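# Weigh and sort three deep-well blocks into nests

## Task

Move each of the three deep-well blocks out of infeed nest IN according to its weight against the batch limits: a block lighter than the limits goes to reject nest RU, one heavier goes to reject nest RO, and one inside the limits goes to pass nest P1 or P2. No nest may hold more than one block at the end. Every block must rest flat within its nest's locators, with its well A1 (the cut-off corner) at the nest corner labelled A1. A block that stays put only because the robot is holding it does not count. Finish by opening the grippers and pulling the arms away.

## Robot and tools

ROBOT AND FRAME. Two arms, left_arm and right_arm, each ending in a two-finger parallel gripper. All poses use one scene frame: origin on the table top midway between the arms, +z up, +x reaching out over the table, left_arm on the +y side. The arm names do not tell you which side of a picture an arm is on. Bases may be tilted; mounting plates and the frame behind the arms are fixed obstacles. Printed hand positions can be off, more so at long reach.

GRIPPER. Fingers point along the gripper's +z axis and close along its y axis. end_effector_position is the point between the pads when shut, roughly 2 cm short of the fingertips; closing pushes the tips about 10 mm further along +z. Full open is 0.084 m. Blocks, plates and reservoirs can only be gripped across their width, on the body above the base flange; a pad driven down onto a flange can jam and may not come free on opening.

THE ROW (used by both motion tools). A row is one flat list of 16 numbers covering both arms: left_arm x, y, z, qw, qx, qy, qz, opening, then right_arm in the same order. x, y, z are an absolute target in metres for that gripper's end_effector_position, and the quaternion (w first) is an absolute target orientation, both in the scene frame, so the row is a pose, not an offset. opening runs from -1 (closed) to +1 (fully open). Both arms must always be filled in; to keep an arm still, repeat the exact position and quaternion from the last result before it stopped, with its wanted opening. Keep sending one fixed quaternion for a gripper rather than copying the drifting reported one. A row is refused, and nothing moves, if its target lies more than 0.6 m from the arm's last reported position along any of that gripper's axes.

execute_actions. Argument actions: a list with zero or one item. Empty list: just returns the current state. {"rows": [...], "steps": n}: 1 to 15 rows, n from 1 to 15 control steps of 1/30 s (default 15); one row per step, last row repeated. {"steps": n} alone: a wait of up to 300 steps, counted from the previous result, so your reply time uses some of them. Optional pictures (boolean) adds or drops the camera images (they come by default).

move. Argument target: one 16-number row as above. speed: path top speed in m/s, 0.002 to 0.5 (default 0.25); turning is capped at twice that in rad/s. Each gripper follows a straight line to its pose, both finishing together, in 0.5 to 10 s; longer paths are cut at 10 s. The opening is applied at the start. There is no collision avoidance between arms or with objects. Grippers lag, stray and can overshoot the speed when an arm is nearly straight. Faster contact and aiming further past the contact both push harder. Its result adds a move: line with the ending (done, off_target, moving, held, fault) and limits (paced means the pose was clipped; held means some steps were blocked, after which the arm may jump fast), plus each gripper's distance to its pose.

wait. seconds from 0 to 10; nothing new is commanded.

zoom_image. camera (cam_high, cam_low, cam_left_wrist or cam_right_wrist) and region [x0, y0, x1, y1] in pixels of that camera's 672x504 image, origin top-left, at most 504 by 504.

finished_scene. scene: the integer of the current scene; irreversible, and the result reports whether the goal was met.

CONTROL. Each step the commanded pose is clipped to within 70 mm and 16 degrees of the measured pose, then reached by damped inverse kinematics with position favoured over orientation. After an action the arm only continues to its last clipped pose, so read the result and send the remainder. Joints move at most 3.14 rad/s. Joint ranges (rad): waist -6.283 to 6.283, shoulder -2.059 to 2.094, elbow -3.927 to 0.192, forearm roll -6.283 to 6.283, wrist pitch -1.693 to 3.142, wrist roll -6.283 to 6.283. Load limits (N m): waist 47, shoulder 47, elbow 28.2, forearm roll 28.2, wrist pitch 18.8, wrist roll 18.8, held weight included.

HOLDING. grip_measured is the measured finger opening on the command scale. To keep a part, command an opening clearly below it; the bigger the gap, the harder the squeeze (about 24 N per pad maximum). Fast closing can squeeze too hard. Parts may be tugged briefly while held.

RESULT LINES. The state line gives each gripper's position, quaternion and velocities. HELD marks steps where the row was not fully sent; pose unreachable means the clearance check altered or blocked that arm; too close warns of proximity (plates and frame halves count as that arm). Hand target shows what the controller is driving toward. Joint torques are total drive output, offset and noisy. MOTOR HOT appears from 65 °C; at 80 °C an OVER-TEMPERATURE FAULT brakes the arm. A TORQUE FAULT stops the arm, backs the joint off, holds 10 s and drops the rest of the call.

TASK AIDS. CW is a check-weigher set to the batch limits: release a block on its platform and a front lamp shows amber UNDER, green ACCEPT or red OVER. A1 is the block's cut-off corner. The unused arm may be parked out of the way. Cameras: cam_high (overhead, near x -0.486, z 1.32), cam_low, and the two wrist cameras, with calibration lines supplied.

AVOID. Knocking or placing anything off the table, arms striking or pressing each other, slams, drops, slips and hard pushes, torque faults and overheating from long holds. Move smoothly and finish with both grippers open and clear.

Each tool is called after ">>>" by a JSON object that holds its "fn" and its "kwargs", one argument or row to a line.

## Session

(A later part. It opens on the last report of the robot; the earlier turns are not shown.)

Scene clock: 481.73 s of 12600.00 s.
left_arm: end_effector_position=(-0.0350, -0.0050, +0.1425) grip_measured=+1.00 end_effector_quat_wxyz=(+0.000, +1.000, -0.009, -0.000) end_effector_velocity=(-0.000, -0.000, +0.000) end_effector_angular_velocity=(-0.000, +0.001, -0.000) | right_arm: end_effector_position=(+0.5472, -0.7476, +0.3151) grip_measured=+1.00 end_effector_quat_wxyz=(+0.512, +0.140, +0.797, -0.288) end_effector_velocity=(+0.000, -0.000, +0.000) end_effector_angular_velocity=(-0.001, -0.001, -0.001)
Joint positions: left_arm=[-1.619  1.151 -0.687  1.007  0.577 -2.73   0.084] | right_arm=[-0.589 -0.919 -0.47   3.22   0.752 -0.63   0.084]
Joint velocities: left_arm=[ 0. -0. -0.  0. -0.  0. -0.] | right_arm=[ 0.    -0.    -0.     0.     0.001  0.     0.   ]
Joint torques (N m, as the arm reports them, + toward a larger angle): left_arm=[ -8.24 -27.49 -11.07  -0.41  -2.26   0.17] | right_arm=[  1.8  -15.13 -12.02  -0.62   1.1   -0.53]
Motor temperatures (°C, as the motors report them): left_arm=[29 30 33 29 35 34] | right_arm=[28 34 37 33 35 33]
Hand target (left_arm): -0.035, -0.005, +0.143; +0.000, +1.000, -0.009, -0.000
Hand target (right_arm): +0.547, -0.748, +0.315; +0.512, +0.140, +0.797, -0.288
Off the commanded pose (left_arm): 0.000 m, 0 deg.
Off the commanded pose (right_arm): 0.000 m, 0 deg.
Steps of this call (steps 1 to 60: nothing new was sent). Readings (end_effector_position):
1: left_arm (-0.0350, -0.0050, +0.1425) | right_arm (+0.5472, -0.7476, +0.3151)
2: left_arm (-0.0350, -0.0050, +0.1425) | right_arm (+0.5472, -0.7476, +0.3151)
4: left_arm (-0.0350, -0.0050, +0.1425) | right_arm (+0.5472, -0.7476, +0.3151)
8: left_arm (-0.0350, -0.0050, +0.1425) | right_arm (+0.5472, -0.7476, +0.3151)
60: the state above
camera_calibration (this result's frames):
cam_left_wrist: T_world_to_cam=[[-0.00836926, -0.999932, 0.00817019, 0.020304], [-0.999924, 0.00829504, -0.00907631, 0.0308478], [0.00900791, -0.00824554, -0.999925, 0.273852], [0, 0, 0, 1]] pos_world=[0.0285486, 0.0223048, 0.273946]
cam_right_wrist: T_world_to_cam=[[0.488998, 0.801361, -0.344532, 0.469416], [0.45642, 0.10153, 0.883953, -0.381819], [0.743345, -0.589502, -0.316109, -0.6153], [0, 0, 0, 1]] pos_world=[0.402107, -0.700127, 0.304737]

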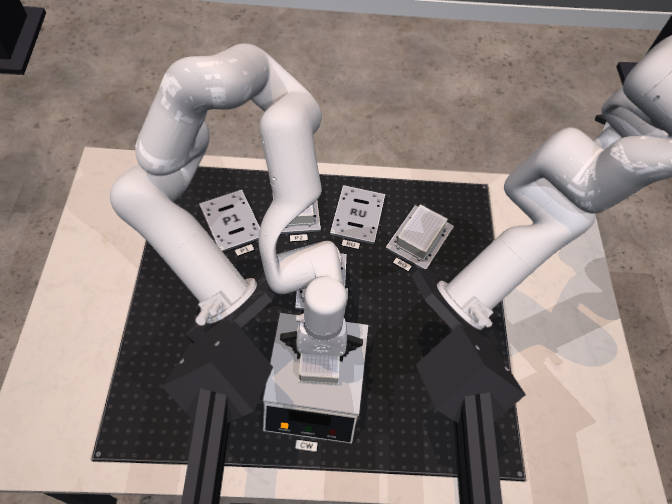

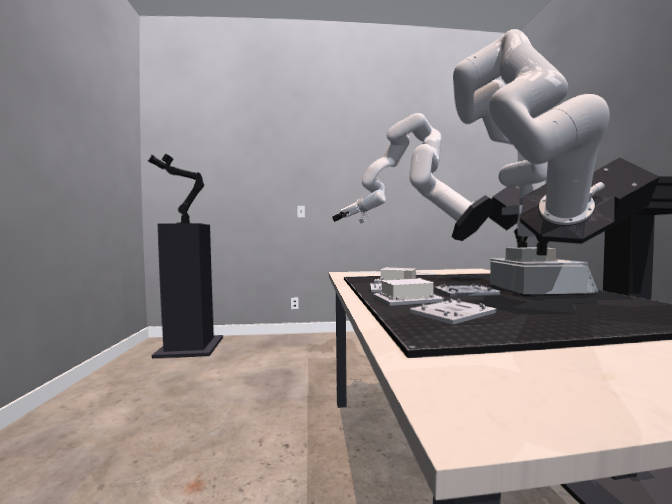

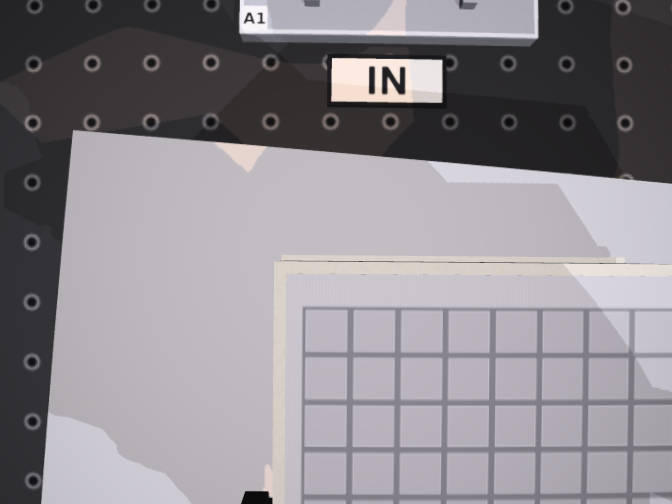

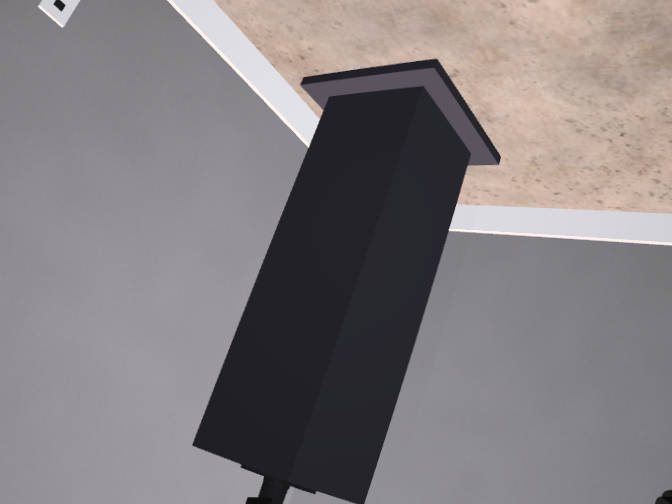

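Amber → RU.

>>> {"fn": "move", "kwargs": {
  "target": [-0.035,-0.005,0.1425,0,1,-0.009,0,-0.2,0.5472,-0.7476,0.3151,0.512,0.140,0.797,-0.288,1],
  "speed": 0.01
}}

>>> {"fn": "move", "kwargs": {
  "target": [-0.035,-0.005,0.165,0,1,-0.009,0,-0.2,0.5472,-0.7476,0.3151,0.512,0.140,0.797,-0.288,1],
  "speed": 0.05
}}

>>> {"fn": "move", "kwargs": {
  "target": [0.2,0.0,0.165,0,1,-0.009,0,-0.2,0.5472,-0.7476,0.3151,0.512,0.140,0.797,-0.288,1],
  "speed": 0.15
}}

>>> {"fn": "move", "kwargs": {
  "target": [0.41,-0.09,0.135,0,0.995,-0.1,0,-0.2,0.5472,-0.7476,0.3151,0.512,0.140,0.797,-0.288,1],
  "speed": 0.15
}}

Scene clock: 500.80 s of 12600.00 s.
left_arm: end_effector_position=(-0.0350, -0.0051, +0.1426) grip_measured=+0.96 end_effector_quat_wxyz=(+0.000, +1.000, -0.009, -0.000) end_effector_velocity=(+0.000, +0.000, -0.000) end_effector_angular_velocity=(+0.000, -0.001, -0.001) | right_arm: end_effector_position=(+0.5472, -0.7476, +0.3151) grip_measured=+1.00 end_effector_quat_wxyz=(+0.512, +0.140, +0.797, -0.288) end_effector_velocity=(+0.000, -0.000, +0.000) end_effector_angular_velocity=(+0.001, -0.001, -0.001)
Joint positions: left_arm=[-1.619  1.151 -0.688  1.007  0.577 -2.73   0.083] | right_arm=[-0.589 -0.919 -0.47   3.22   0.752 -0.63   0.084]
Joint velocities: left_arm=[-0.  0.  0. -0.  0.  0.  0.] | right_arm=[ 0.     0.    -0.     0.002  0.    -0.    -0.   ]
Joint torques (N m, as the arm reports them, + toward a larger angle): left_arm=[ -8.29 -26.98 -10.52  -0.33  -1.95   0.08] | right_arm=[  0.95 -15.32 -12.24  -0.4    0.65  -0.32]
Motor temperatures (°C, as the motors report them): left_arm=[28 30 34 29 35 34] | right_arm=[28 34 37 33 35 33]
Hand target (left_arm): -0.035, -0.005, +0.143; +0.000, +1.000, -0.009, -0.000
Hand target (right_arm): +0.547, -0.748, +0.315; +0.512, +0.140, +0.797, -0.288
Off the commanded pose (left_arm): 0.000 m, 0 deg.
Off the commanded pose (right_arm): 0.000 m, 0 deg.
After step 90, 15.37 s passed at rest.
move: done
camera_calibration (this result's frames):
cam_left_wrist: T_world_to_cam=[[-0.00829862, -0.999931, 0.00835952, 0.0201846], [-0.999926, 0.0082233, -0.00900458, 0.0308298], [0.00893521, -0.00843362, -0.999925, 0.273898], [0, 0, 0, 1]] pos_world=[0.0285477, 0.0222396, 0.273986]
cam_right_wrist: T_world_to_cam=[[0.488998, 0.801361, -0.344532, 0.469416], [0.456419, 0.10153, 0.883953, -0.381818], [0.743345, -0.589502, -0.316109, -0.6153], [0, 0, 0, 1]] pos_world=[0.402107, -0.700127, 0.304737]

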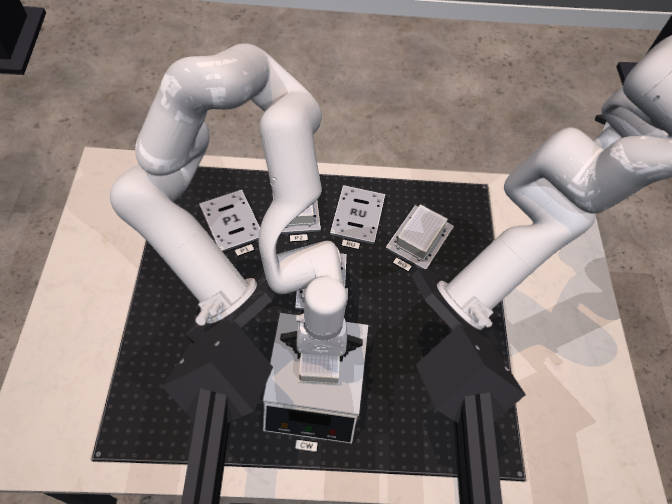

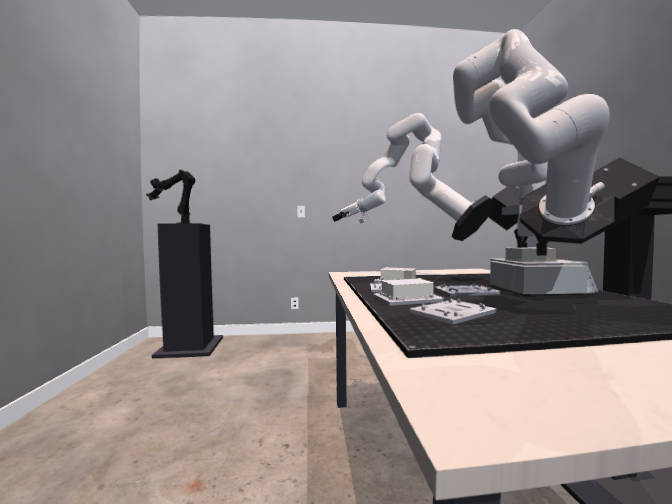

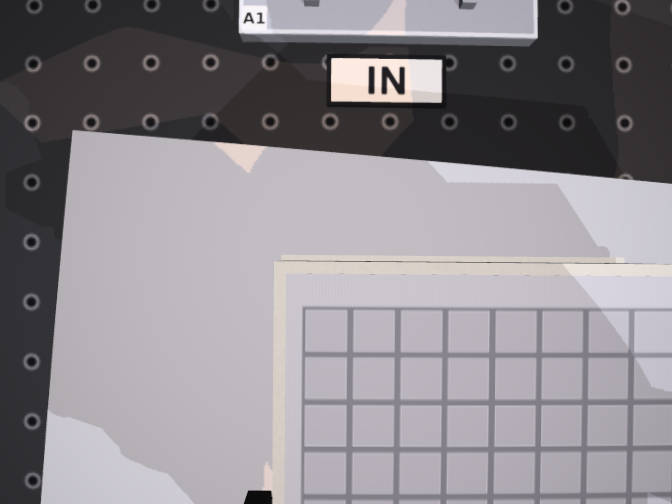

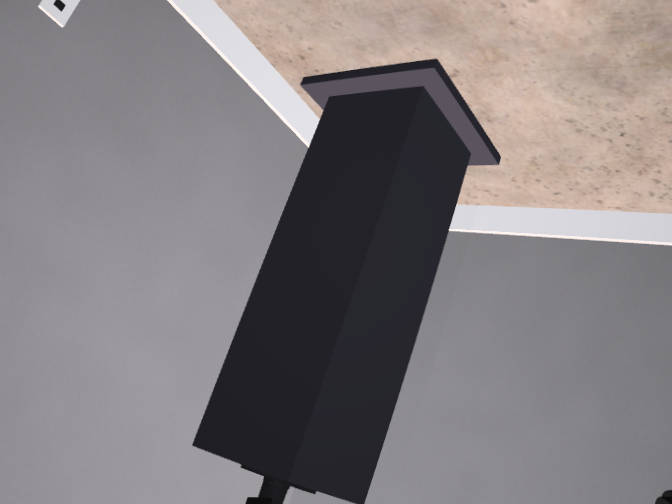

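Scene clock: 501.70 s of 12600.00 s.
left_arm: end_effector_position=(-0.0350, -0.0049, +0.1647) grip_measured=+0.96 end_effector_quat_wxyz=(+0.000, +1.000, -0.009, +0.000) end_effector_velocity=(-0.000, +0.000, +0.002) end_effector_angular_velocity=(+0.003, -0.000, +0.001) | right_arm: end_effector_position=(+0.5472, -0.7476, +0.3151) grip_measured=+1.00 end_effector_quat_wxyz=(+0.512, +0.140, +0.797, -0.288) end_effector_velocity=(+0.000, +0.000, -0.000) end_effector_angular_velocity=(+0.001, -0.000, +0.001)
Joint positions: left_arm=[-1.689  1.082 -0.66   0.865  0.579 -2.636  0.083] | right_arm=[-0.589 -0.919 -0.47   3.22   0.752 -0.63   0.084]
Joint velocities: left_arm=[-0.009 -0.006  0.001 -0.022  0.003  0.015  0.   ] | right_arm=[ 0. -0.  0. -0. -0.  0.  0.]
Joint torques (N m, as the arm reports them, + toward a larger angle): left_arm=[ -7.92 -27.96 -12.69  -0.54  -2.23  -0.07] | right_arm=[  1.25 -15.29 -12.21  -0.71   0.84  -0.22]
Motor temperatures (°C, as the motors report them): left_arm=[28 30 34 29 35 34] | right_arm=[28 34 37 33 35 33]
Hand target (left_arm): -0.035, -0.005, +0.165; -0.000, +1.000, -0.009, +0.000
Hand target (right_arm): +0.547, -0.748, +0.315; +0.512, +0.140, +0.797, -0.288
Off the commanded pose (left_arm): 0.000 m, 0 deg.
Off the commanded pose (right_arm): 0.000 m, 0 deg.
move: done
camera_calibration (this result's frames):
cam_left_wrist: T_world_to_cam=[[-0.00828863, -0.999932, 0.00823177, 0.0201834], [-0.999925, 0.00821359, -0.00910857, 0.0310732], [0.00904033, -0.00830665, -0.999925, 0.296003], [0, 0, 0, 1]] pos_world=[0.0285622, 0.0223856, 0.296097]
cam_right_wrist: T_world_to_cam=[[0.488998, 0.801361, -0.344532, 0.469416], [0.456419, 0.10153, 0.883953, -0.381818], [0.743346, -0.589502, -0.316109, -0.6153], [0, 0, 0, 1]] pos_world=[0.402107, -0.700127, 0.304737]

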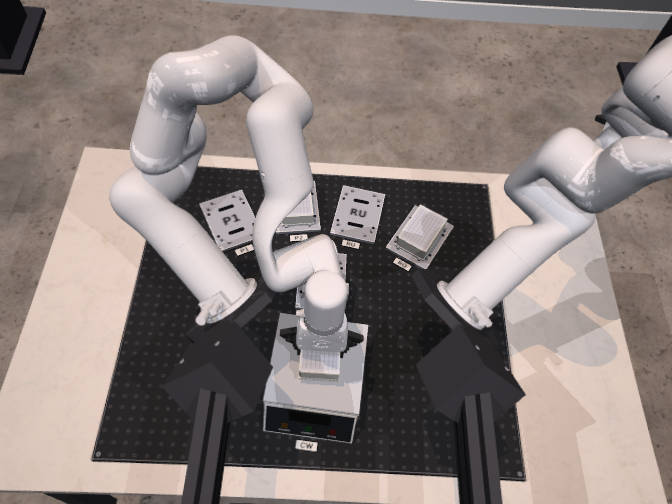

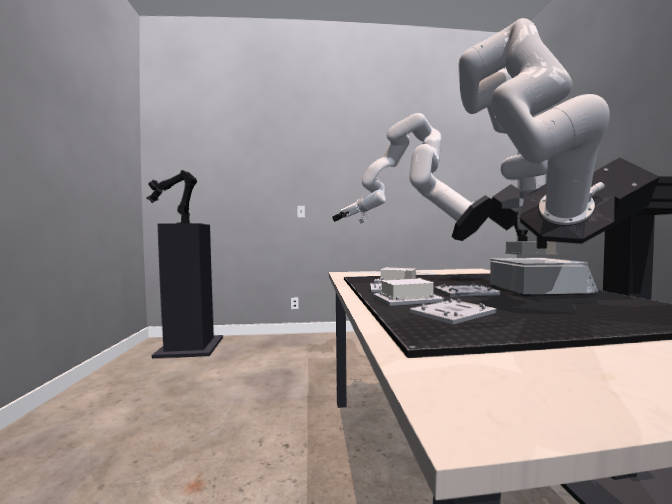

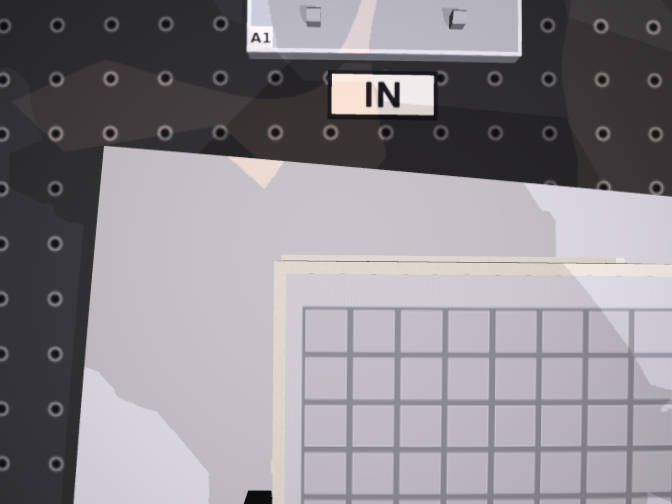

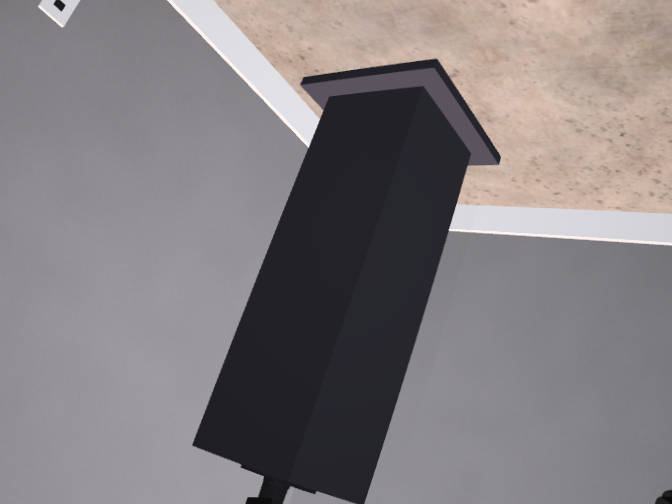

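Scene clock: 503.83 s of 12600.00 s.
left_arm: end_effector_position=(+0.1991, -0.0007, +0.1656) grip_measured=+0.96 end_effector_quat_wxyz=(+0.000, +1.000, -0.009, -0.000) end_effector_velocity=(+0.003, -0.000, +0.000) end_effector_angular_velocity=(+0.000, +0.000, +0.000) | right_arm: end_effector_position=(+0.5472, -0.7476, +0.3151) grip_measured=+1.00 end_effector_quat_wxyz=(+0.512, +0.140, +0.797, -0.288) end_effector_velocity=(-0.000, +0.000, -0.001) end_effector_angular_velocity=(+0.002, +0.002, -0.001)
Joint positions: left_arm=[-0.972  0.579 -0.564  1.286  0.899 -2.245  0.083] | right_arm=[-0.589 -0.919 -0.47   3.22   0.752 -0.63   0.084]
Joint velocities: left_arm=[ 0.005 -0.004 -0.003 -0.001  0.002  0.009  0.   ] | right_arm=[ 0.     0.     0.     0.002 -0.002 -0.001 -0.   ]
Joint torques (N m, as the arm reports them, + toward a larger angle): left_arm=[-14.07 -19.07  -8.46  -0.54  -2.19   0.03] | right_arm=[  1.53 -15.33 -12.31  -0.71   0.92  -0.31]
Motor temperatures (°C, as the motors report them): left_arm=[28 30 34 29 35 34] | right_arm=[28 34 37 33 35 33]
Hand target (left_arm): +0.199, -0.001, +0.166; +0.000, +1.000, -0.009, -0.000
Hand target (right_arm): +0.547, -0.748, +0.315; +0.512, +0.140, +0.797, -0.288
Off the commanded pose (left_arm): 0.001 m, 0 deg.
Off the commanded pose (right_arm): 0.000 m, 0 deg.
move: done
camera_calibration (this result's frames):
cam_left_wrist: T_world_to_cam=[[-0.00896229, -0.999925, 0.00834277, 0.0264784], [-0.999922, 0.00888905, -0.00877503, 0.265031], [0.00870021, -0.00842076, -0.999927, 0.294938], [0, 0, 0, 1]] pos_world=[0.262681, 0.0266041, 0.297022]
cam_right_wrist: T_world_to_cam=[[0.488998, 0.801361, -0.344532, 0.469416], [0.456419, 0.10153, 0.883953, -0.381818], [0.743346, -0.589502, -0.316108, -0.615301], [0, 0, 0, 1]] pos_world=[0.402107, -0.700127, 0.304737]

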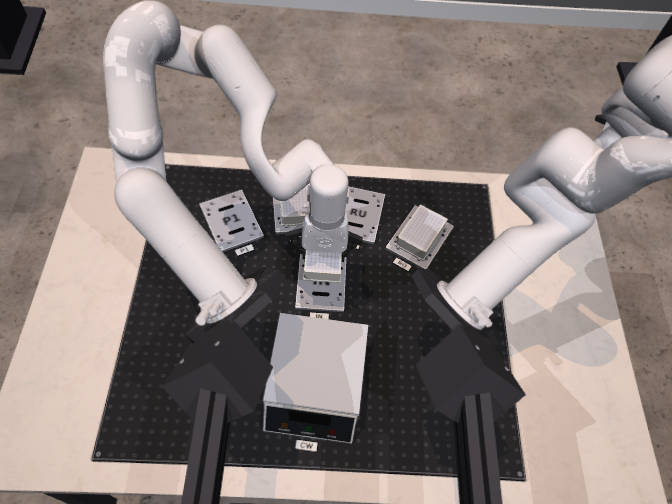

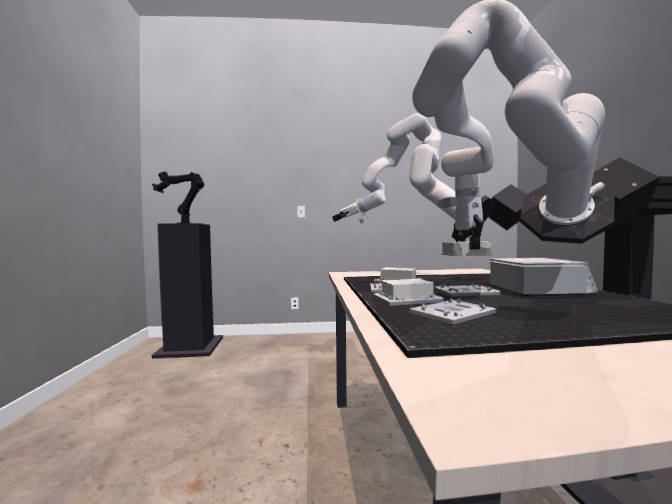

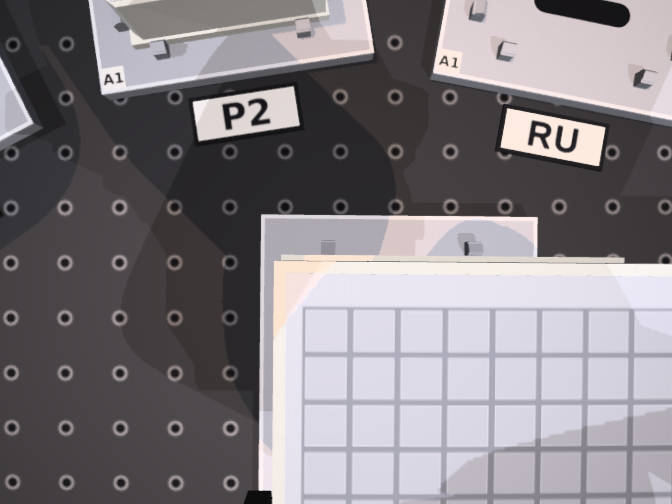

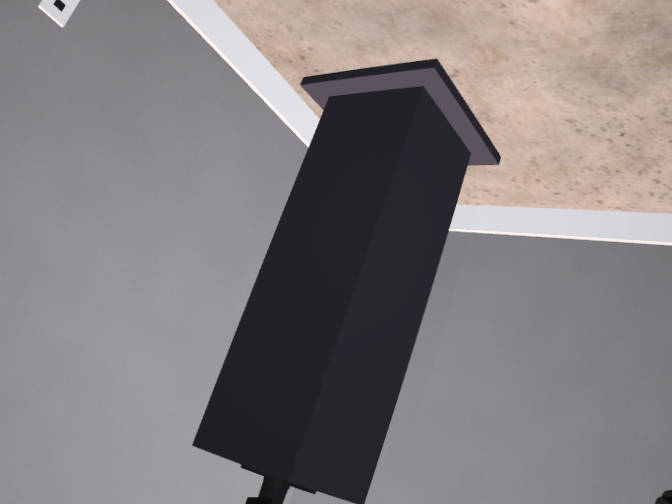

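Scene clock: 506.00 s of 12600.00 s.
left_arm: end_effector_position=(+0.4094, -0.0905, +0.1354) grip_measured=+0.96 end_effector_quat_wxyz=(-0.000, +0.995, -0.100, -0.000) end_effector_velocity=(+0.002, -0.001, -0.000) end_effector_angular_velocity=(+0.002, +0.001, -0.001) | right_arm: end_effector_position=(+0.5472, -0.7476, +0.3151) grip_measured=+1.00 end_effector_quat_wxyz=(+0.512, +0.140, +0.797, -0.288) end_effector_velocity=(+0.000, -0.000, +0.000) end_effector_angular_velocity=(-0.000, +0.000, -0.000)
Joint positions: left_arm=[-0.73   0.76  -1.175  1.218  0.99  -1.542  0.083] | right_arm=[-0.589 -0.919 -0.47   3.22   0.752 -0.63   0.084]
Joint velocities: left_arm=[ 0.001  0.005 -0.011 -0.004  0.003  0.008  0.   ] | right_arm=[ 0. -0. -0.  0. -0. -0.  0.]
Joint torques (N m, as the arm reports them, + toward a larger angle): left_arm=[-21.67 -27.    -9.59  -0.44  -2.24  -0.03] | right_arm=[  1.75 -15.63 -12.03  -0.69   0.77  -0.22]
Motor temperatures (°C, as the motors report them): left_arm=[29 30 34 29 35 34] | right_arm=[28 34 37 33 35 33]
Hand target (left_arm): +0.410, -0.091, +0.135; -0.000, +0.995, -0.100, -0.000
Hand target (right_arm): +0.547, -0.748, +0.315; +0.512, +0.140, +0.797, -0.288
Off the commanded pose (left_arm): 0.001 m, 0 deg.
Off the commanded pose (right_arm): 0.000 m, 0 deg.
move: done
camera_calibration (this result's frames):
cam_left_wrist: T_world_to_cam=[[-0.189539, -0.981843, 0.00767061, 0.014431], [-0.981846, 0.18947, -0.00892015, 0.484803], [0.00730484, -0.00922208, -0.999931, 0.262685], [0, 0, 0, 1]] pos_world=[0.476819, -0.0752644, 0.26688]
cam_right_wrist: T_world_to_cam=[[0.488998, 0.801361, -0.344532, 0.469416], [0.456419, 0.10153, 0.883953, -0.381818], [0.743346, -0.589502, -0.316109, -0.6153], [0, 0, 0, 1]] pos_world=[0.402107, -0.700127, 0.304737]

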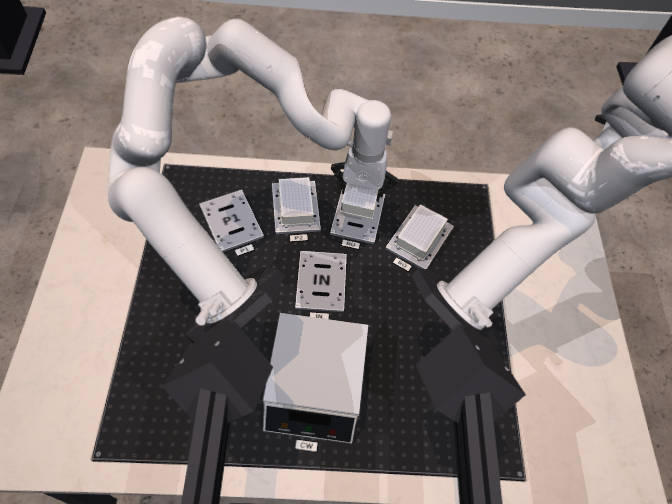

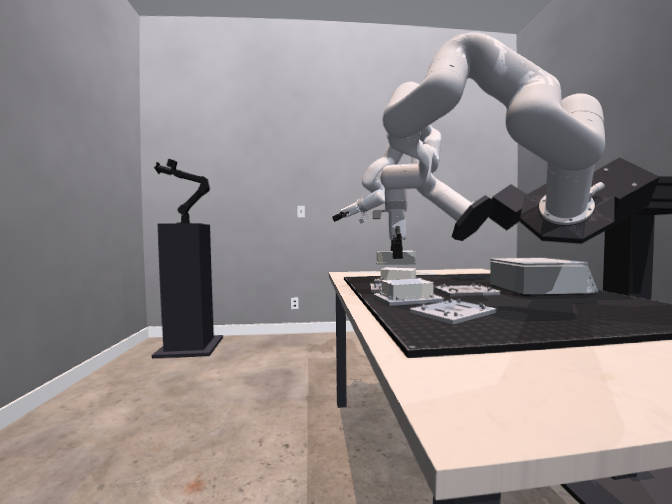

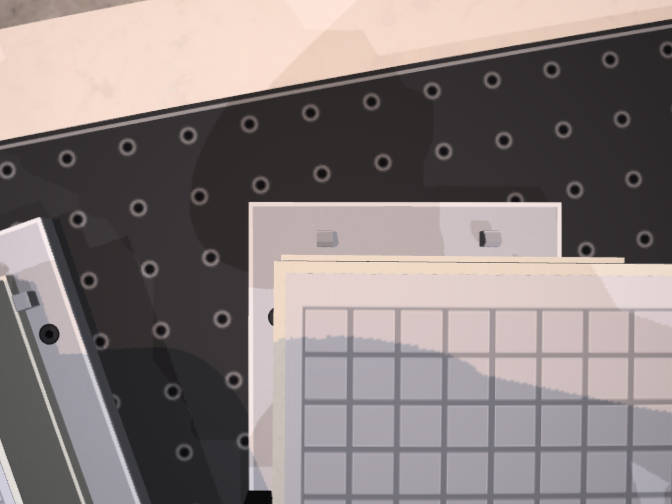

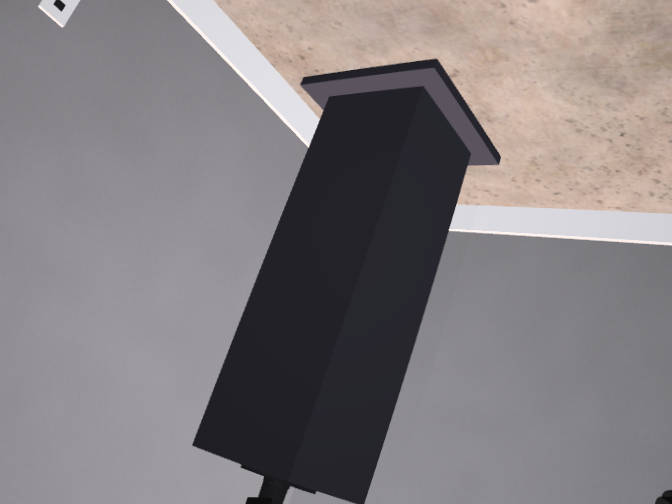

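>>> {"fn": "move", "kwargs": {
  "target": [0.4127,-0.09,0.0945,0,0.9953,-0.0967,0,-0.2,0.5472,-0.7476,0.3151,0.512,0.140,0.797,-0.288,1],
  "speed": 0.04
}}

>>> {"fn": "zoom_image", "kwargs": {
  "camera": "cam_left_wrist",
  "region": [200,170,672,310]
}}

Scene clock: 518.27 s of 12600.00 s.
left_arm: end_effector_position=(+0.4127, -0.0901, +0.0948) grip_measured=+0.96 end_effector_quat_wxyz=(+0.000, +0.995, -0.097, -0.000) end_effector_velocity=(+0.001, +0.000, -0.002) end_effector_angular_velocity=(+0.001, +0.000, +0.001) | right_arm: end_effector_position=(+0.5472, -0.7476, +0.3151) grip_measured=+1.00 end_effector_quat_wxyz=(+0.512, +0.140, +0.797, -0.288) end_effector_velocity=(+0.000, +0.000, +0.000) end_effector_angular_velocity=(+0.001, -0.001, +0.000)
Joint positions: left_arm=[-0.654  0.83  -1.217  1.301  0.952 -1.57   0.083] | right_arm=[-0.589 -0.919 -0.47   3.22   0.752 -0.63   0.084]
Joint velocities: left_arm=[ 0.005  0.004 -0.003  0.004 -0.001 -0.001  0.   ] | right_arm=[ 0.001  0.     0.    -0.     0.     0.001  0.   ]
Joint torques (N m, as the arm reports them, + toward a larger angle): left_arm=[-22.23 -27.09  -8.06  -0.36  -2.24   0.03] | right_arm=[  1.55 -15.03 -12.08  -0.77   0.59  -0.4 ]
Motor temperatures (°C, as the motors report them): left_arm=[29 30 34 29 35 34] | right_arm=[28 34 37 33 35 33]
Hand target (left_arm): +0.413, -0.090, +0.095; +0.000, +0.995, -0.097, -0.000
Hand target (right_arm): +0.547, -0.748, +0.315; +0.512, +0.140, +0.797, -0.288
Off the commanded pose (left_arm): 0.000 m, 0 deg.
Off the commanded pose (right_arm): 0.000 m, 0 deg.
After step 90, 7.83 s passed at rest.
move: done
camera_calibration (this result's frames):
cam_left_wrist: T_world_to_cam=[[-0.183096, -0.983059, 0.00844769, 0.0129373], [-0.983067, 0.18302, -0.00907701, 0.487602], [0.00737714, -0.00996661, -0.999923, 0.221973], [0, 0, 0, 1]] pos_world=[0.480076, -0.0743102, 0.226273]
cam_right_wrist: T_world_to_cam=[[0.488998, 0.801361, -0.344532, 0.469416], [0.456419, 0.10153, 0.883953, -0.381818], [0.743345, -0.589502, -0.316109, -0.6153], [0, 0, 0, 1]] pos_world=[0.402107, -0.700127, 0.304737]

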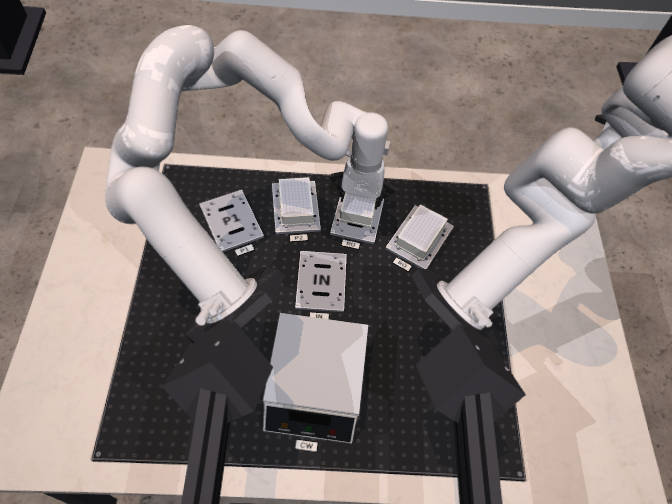

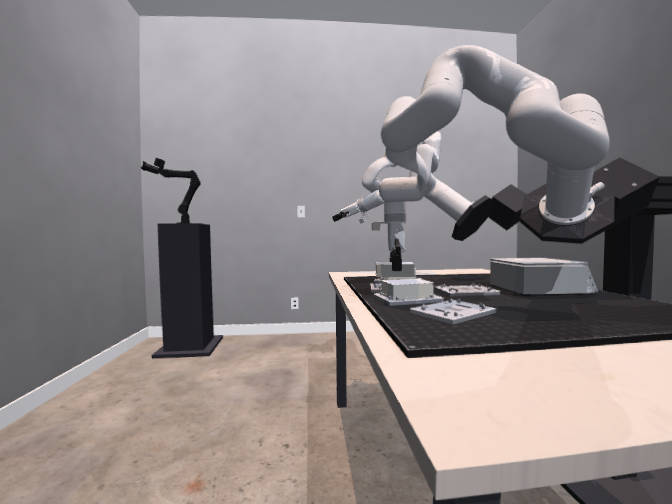

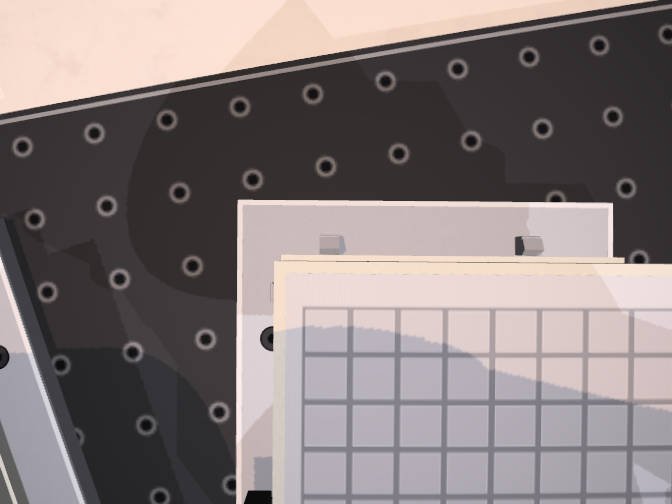

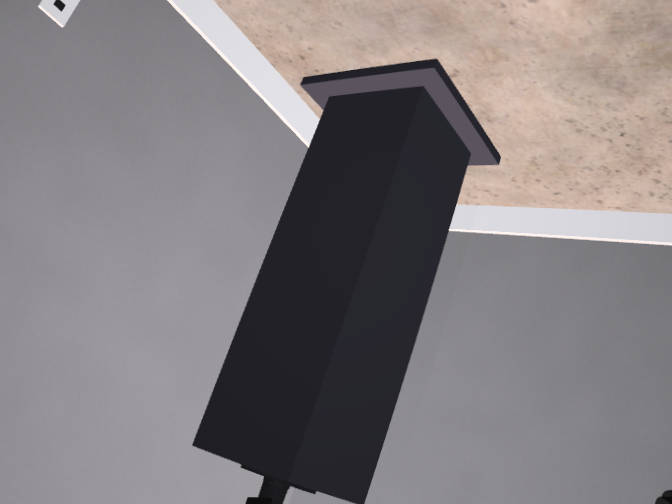

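Region (200, 170, 672, 310) of cam_left_wrist's 672x504 image, scaled by 1.068, with more detail than that image has; it fills the top 149 rows of this view, and the rest is white.

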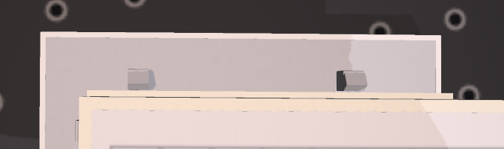

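Matches.

>>> {"fn": "move", "kwargs": {
  "target": [0.4127,-0.0899,0.066,0,0.9953,-0.0967,0,-0.2,0.5472,-0.7476,0.3151,0.512,0.140,0.797,-0.288,1],
  "speed": 0.03
}}

Scene clock: 527.20 s of 12600.00 s.
left_arm: end_effector_position=(+0.4127, -0.0900, +0.0663) grip_measured=+0.96 end_effector_quat_wxyz=(+0.000, +0.995, -0.097, -0.000) end_effector_velocity=(+0.000, -0.000, -0.002) end_effector_angular_velocity=(-0.000, -0.001, +0.000) | right_arm: end_effector_position=(+0.5472, -0.7476, +0.3151) grip_measured=+1.00 end_effector_quat_wxyz=(+0.512, +0.140, +0.797, -0.288) end_effector_velocity=(+0.000, -0.000, +0.001) end_effector_angular_velocity=(-0.001, -0.001, +0.001)
Joint positions: left_arm=[-0.603  0.883 -1.251  1.358  0.93  -1.588  0.083] | right_arm=[-0.589 -0.919 -0.47   3.22   0.752 -0.63   0.084]
Joint velocities: left_arm=[ 0.003  0.004 -0.004  0.004 -0.002 -0.001  0.   ] | right_arm=[ 0.    -0.    -0.    -0.002  0.001  0.001 -0.   ]
Joint torques (N m, as the arm reports them, + toward a larger angle): left_arm=[-22.37 -27.23  -7.3   -0.53  -2.25   0.  ] | right_arm=[  1.68 -15.04 -12.3   -0.61   0.84  -0.04]
Motor temperatures (°C, as the motors report them): left_arm=[29 30 33 29 35 34] | right_arm=[28 34 37 33 35 33]
Hand target (left_arm): +0.413, -0.090, +0.066; +0.000, +0.995, -0.097, -0.000
Hand target (right_arm): +0.547, -0.748, +0.315; +0.512, +0.140, +0.797, -0.288
Off the commanded pose (left_arm): 0.000 m, 0 deg.
Off the commanded pose (right_arm): 0.000 m, 0 deg.
After step 90, 4.63 s passed at rest.
move: done
camera_calibration (this result's frames):
cam_left_wrist: T_world_to_cam=[[-0.183037, -0.983071, 0.00835598, 0.0133037], [-0.983078, 0.182961, -0.00907145, 0.487321], [0.00738906, -0.00987499, -0.999924, 0.193453], [0, 0, 0, 1]] pos_world=[0.480081, -0.074172, 0.197748]
cam_right_wrist: T_world_to_cam=[[0.488998, 0.801361, -0.344532, 0.469416], [0.456419, 0.10153, 0.883953, -0.381818], [0.743345, -0.589502, -0.316109, -0.6153], [0, 0, 0, 1]] pos_world=[0.402107, -0.700127, 0.304737]

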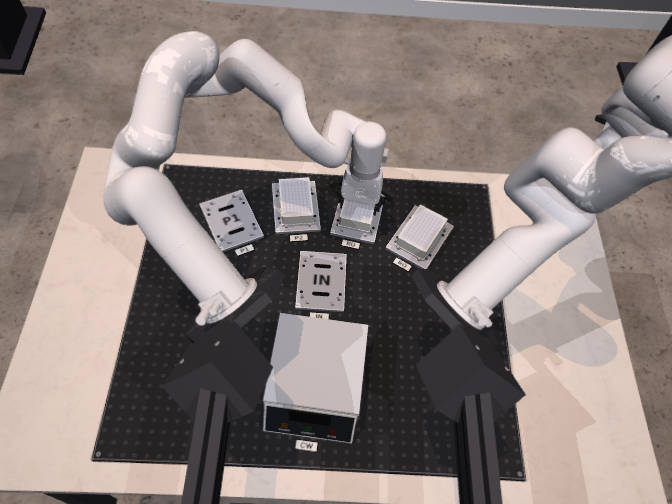

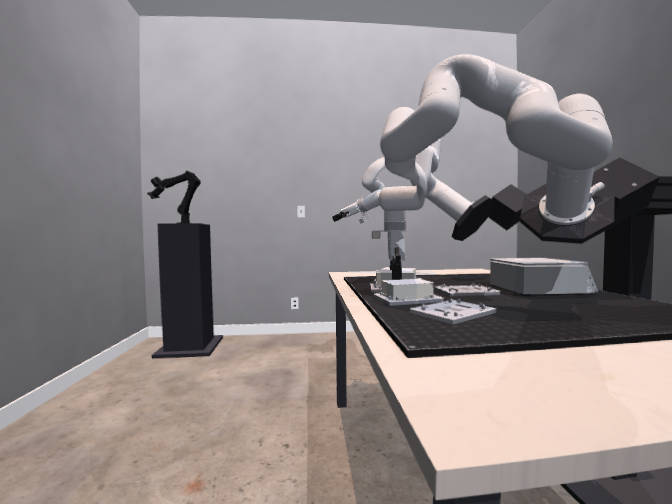

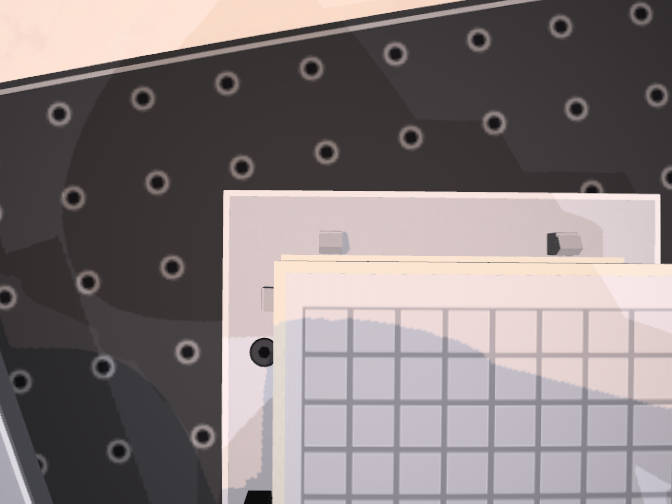

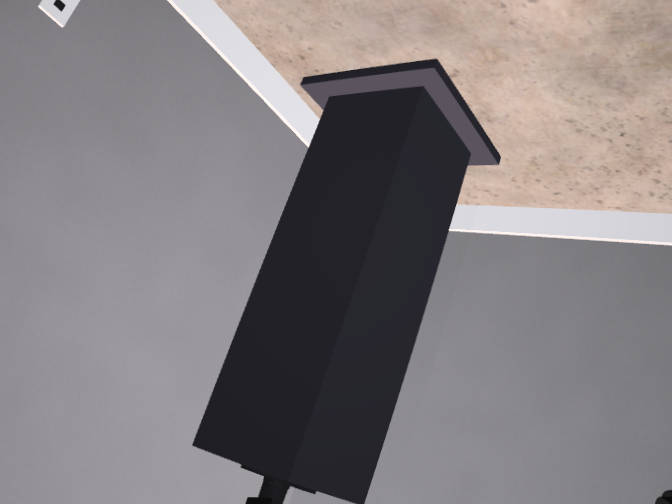

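>>> {"fn": "move", "kwargs": {
  "target": [0.4127,-0.0899,0.0558,0,0.9953,-0.0967,0,-0.2,0.5472,-0.7476,0.3151,0.512,0.140,0.797,-0.288,1],
  "speed": 0.008
}}

Scene clock: 538.93 s of 12600.00 s.
left_arm: end_effector_position=(+0.4127, -0.0901, +0.0562) grip_measured=+0.96 end_effector_quat_wxyz=(+0.000, +0.995, -0.097, +0.000) end_effector_velocity=(+0.000, +0.000, -0.001) end_effector_angular_velocity=(+0.001, -0.001, -0.000) | right_arm: end_effector_position=(+0.5472, -0.7476, +0.3151) grip_measured=+1.00 end_effector_quat_wxyz=(+0.512, +0.140, +0.797, -0.288) end_effector_velocity=(+0.001, +0.001, +0.000) end_effector_angular_velocity=(+0.003, -0.002, +0.001)
Joint positions: left_arm=[-0.585  0.903 -1.265  1.378  0.922 -1.594  0.083] | right_arm=[-0.589 -0.919 -0.47   3.22   0.752 -0.63   0.084]
Joint velocities: left_arm=[ 0.002  0.002 -0.002  0.004  0.    -0.001  0.   ] | right_arm=[ 0.003  0.    -0.     0.001 -0.     0.001 -0.   ]
Joint torques (N m, as the arm reports them, + toward a larger angle): left_arm=[-20.4  -26.88  -6.62  -0.33  -1.25   0.21] | right_arm=[  1.62 -15.11 -12.26  -0.56   0.75  -0.31]
Motor temperatures (°C, as the motors report them): left_arm=[29 30 33 29 35 34] | right_arm=[28 34 37 33 35 33]
Hand target (left_arm): +0.413, -0.090, +0.056; +0.000, +0.995, -0.097, -0.000
Hand target (right_arm): +0.547, -0.748, +0.315; +0.512, +0.140, +0.797, -0.288
Off the commanded pose (left_arm): 0.000 m, 0 deg.
Off the commanded pose (right_arm): 0.000 m, 0 deg.
After step 90, 7.23 s passed at rest.
move: done
camera_calibration (this result's frames):
cam_left_wrist: T_world_to_cam=[[-0.183145, -0.983049, 0.00851988, 0.013324], [-0.983057, 0.183067, -0.0092082, 0.487196], [0.0074924, -0.010062, -0.999921, 0.183263], [0, 0, 0, 1]] pos_world=[0.480008, -0.0742474, 0.187621]
cam_right_wrist: T_world_to_cam=[[0.488998, 0.801361, -0.344532, 0.469416], [0.456419, 0.10153, 0.883953, -0.381818], [0.743345, -0.589502, -0.316109, -0.615301], [0, 0, 0, 1]] pos_world=[0.402107, -0.700127, 0.304737]

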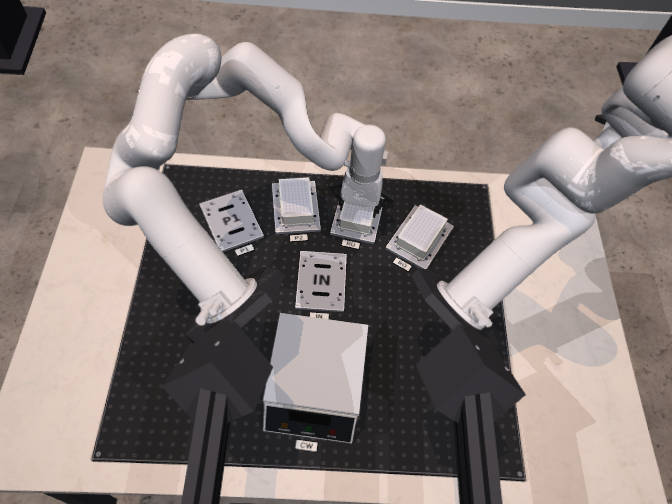

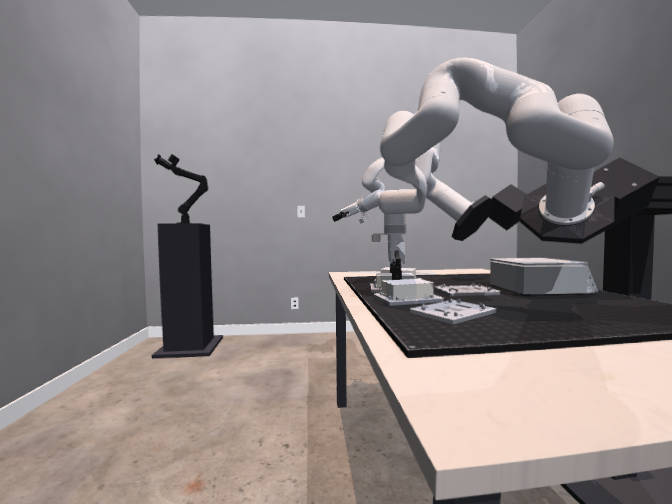

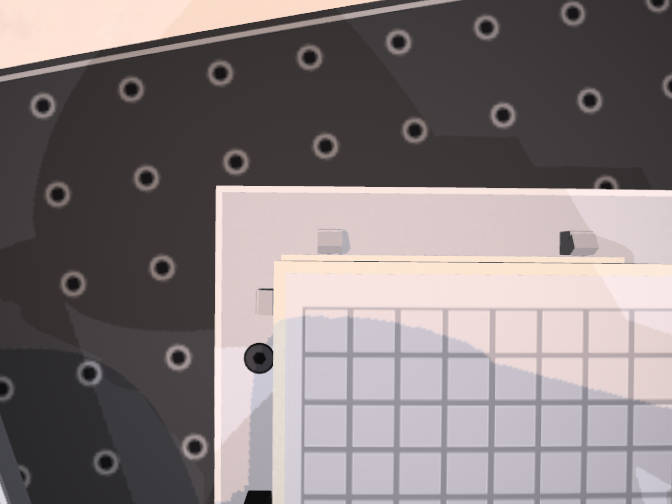

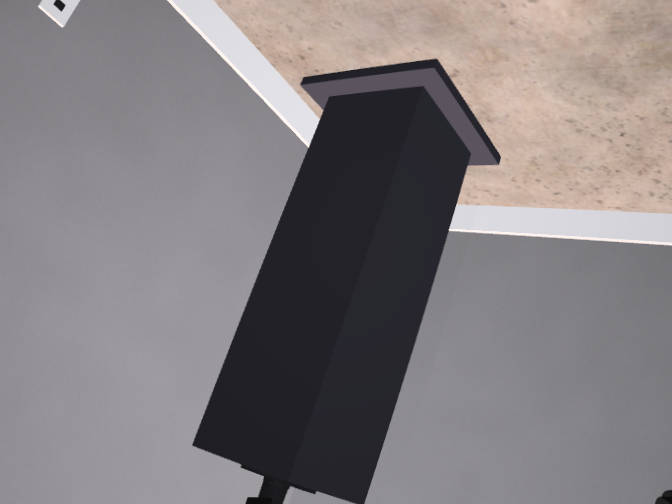

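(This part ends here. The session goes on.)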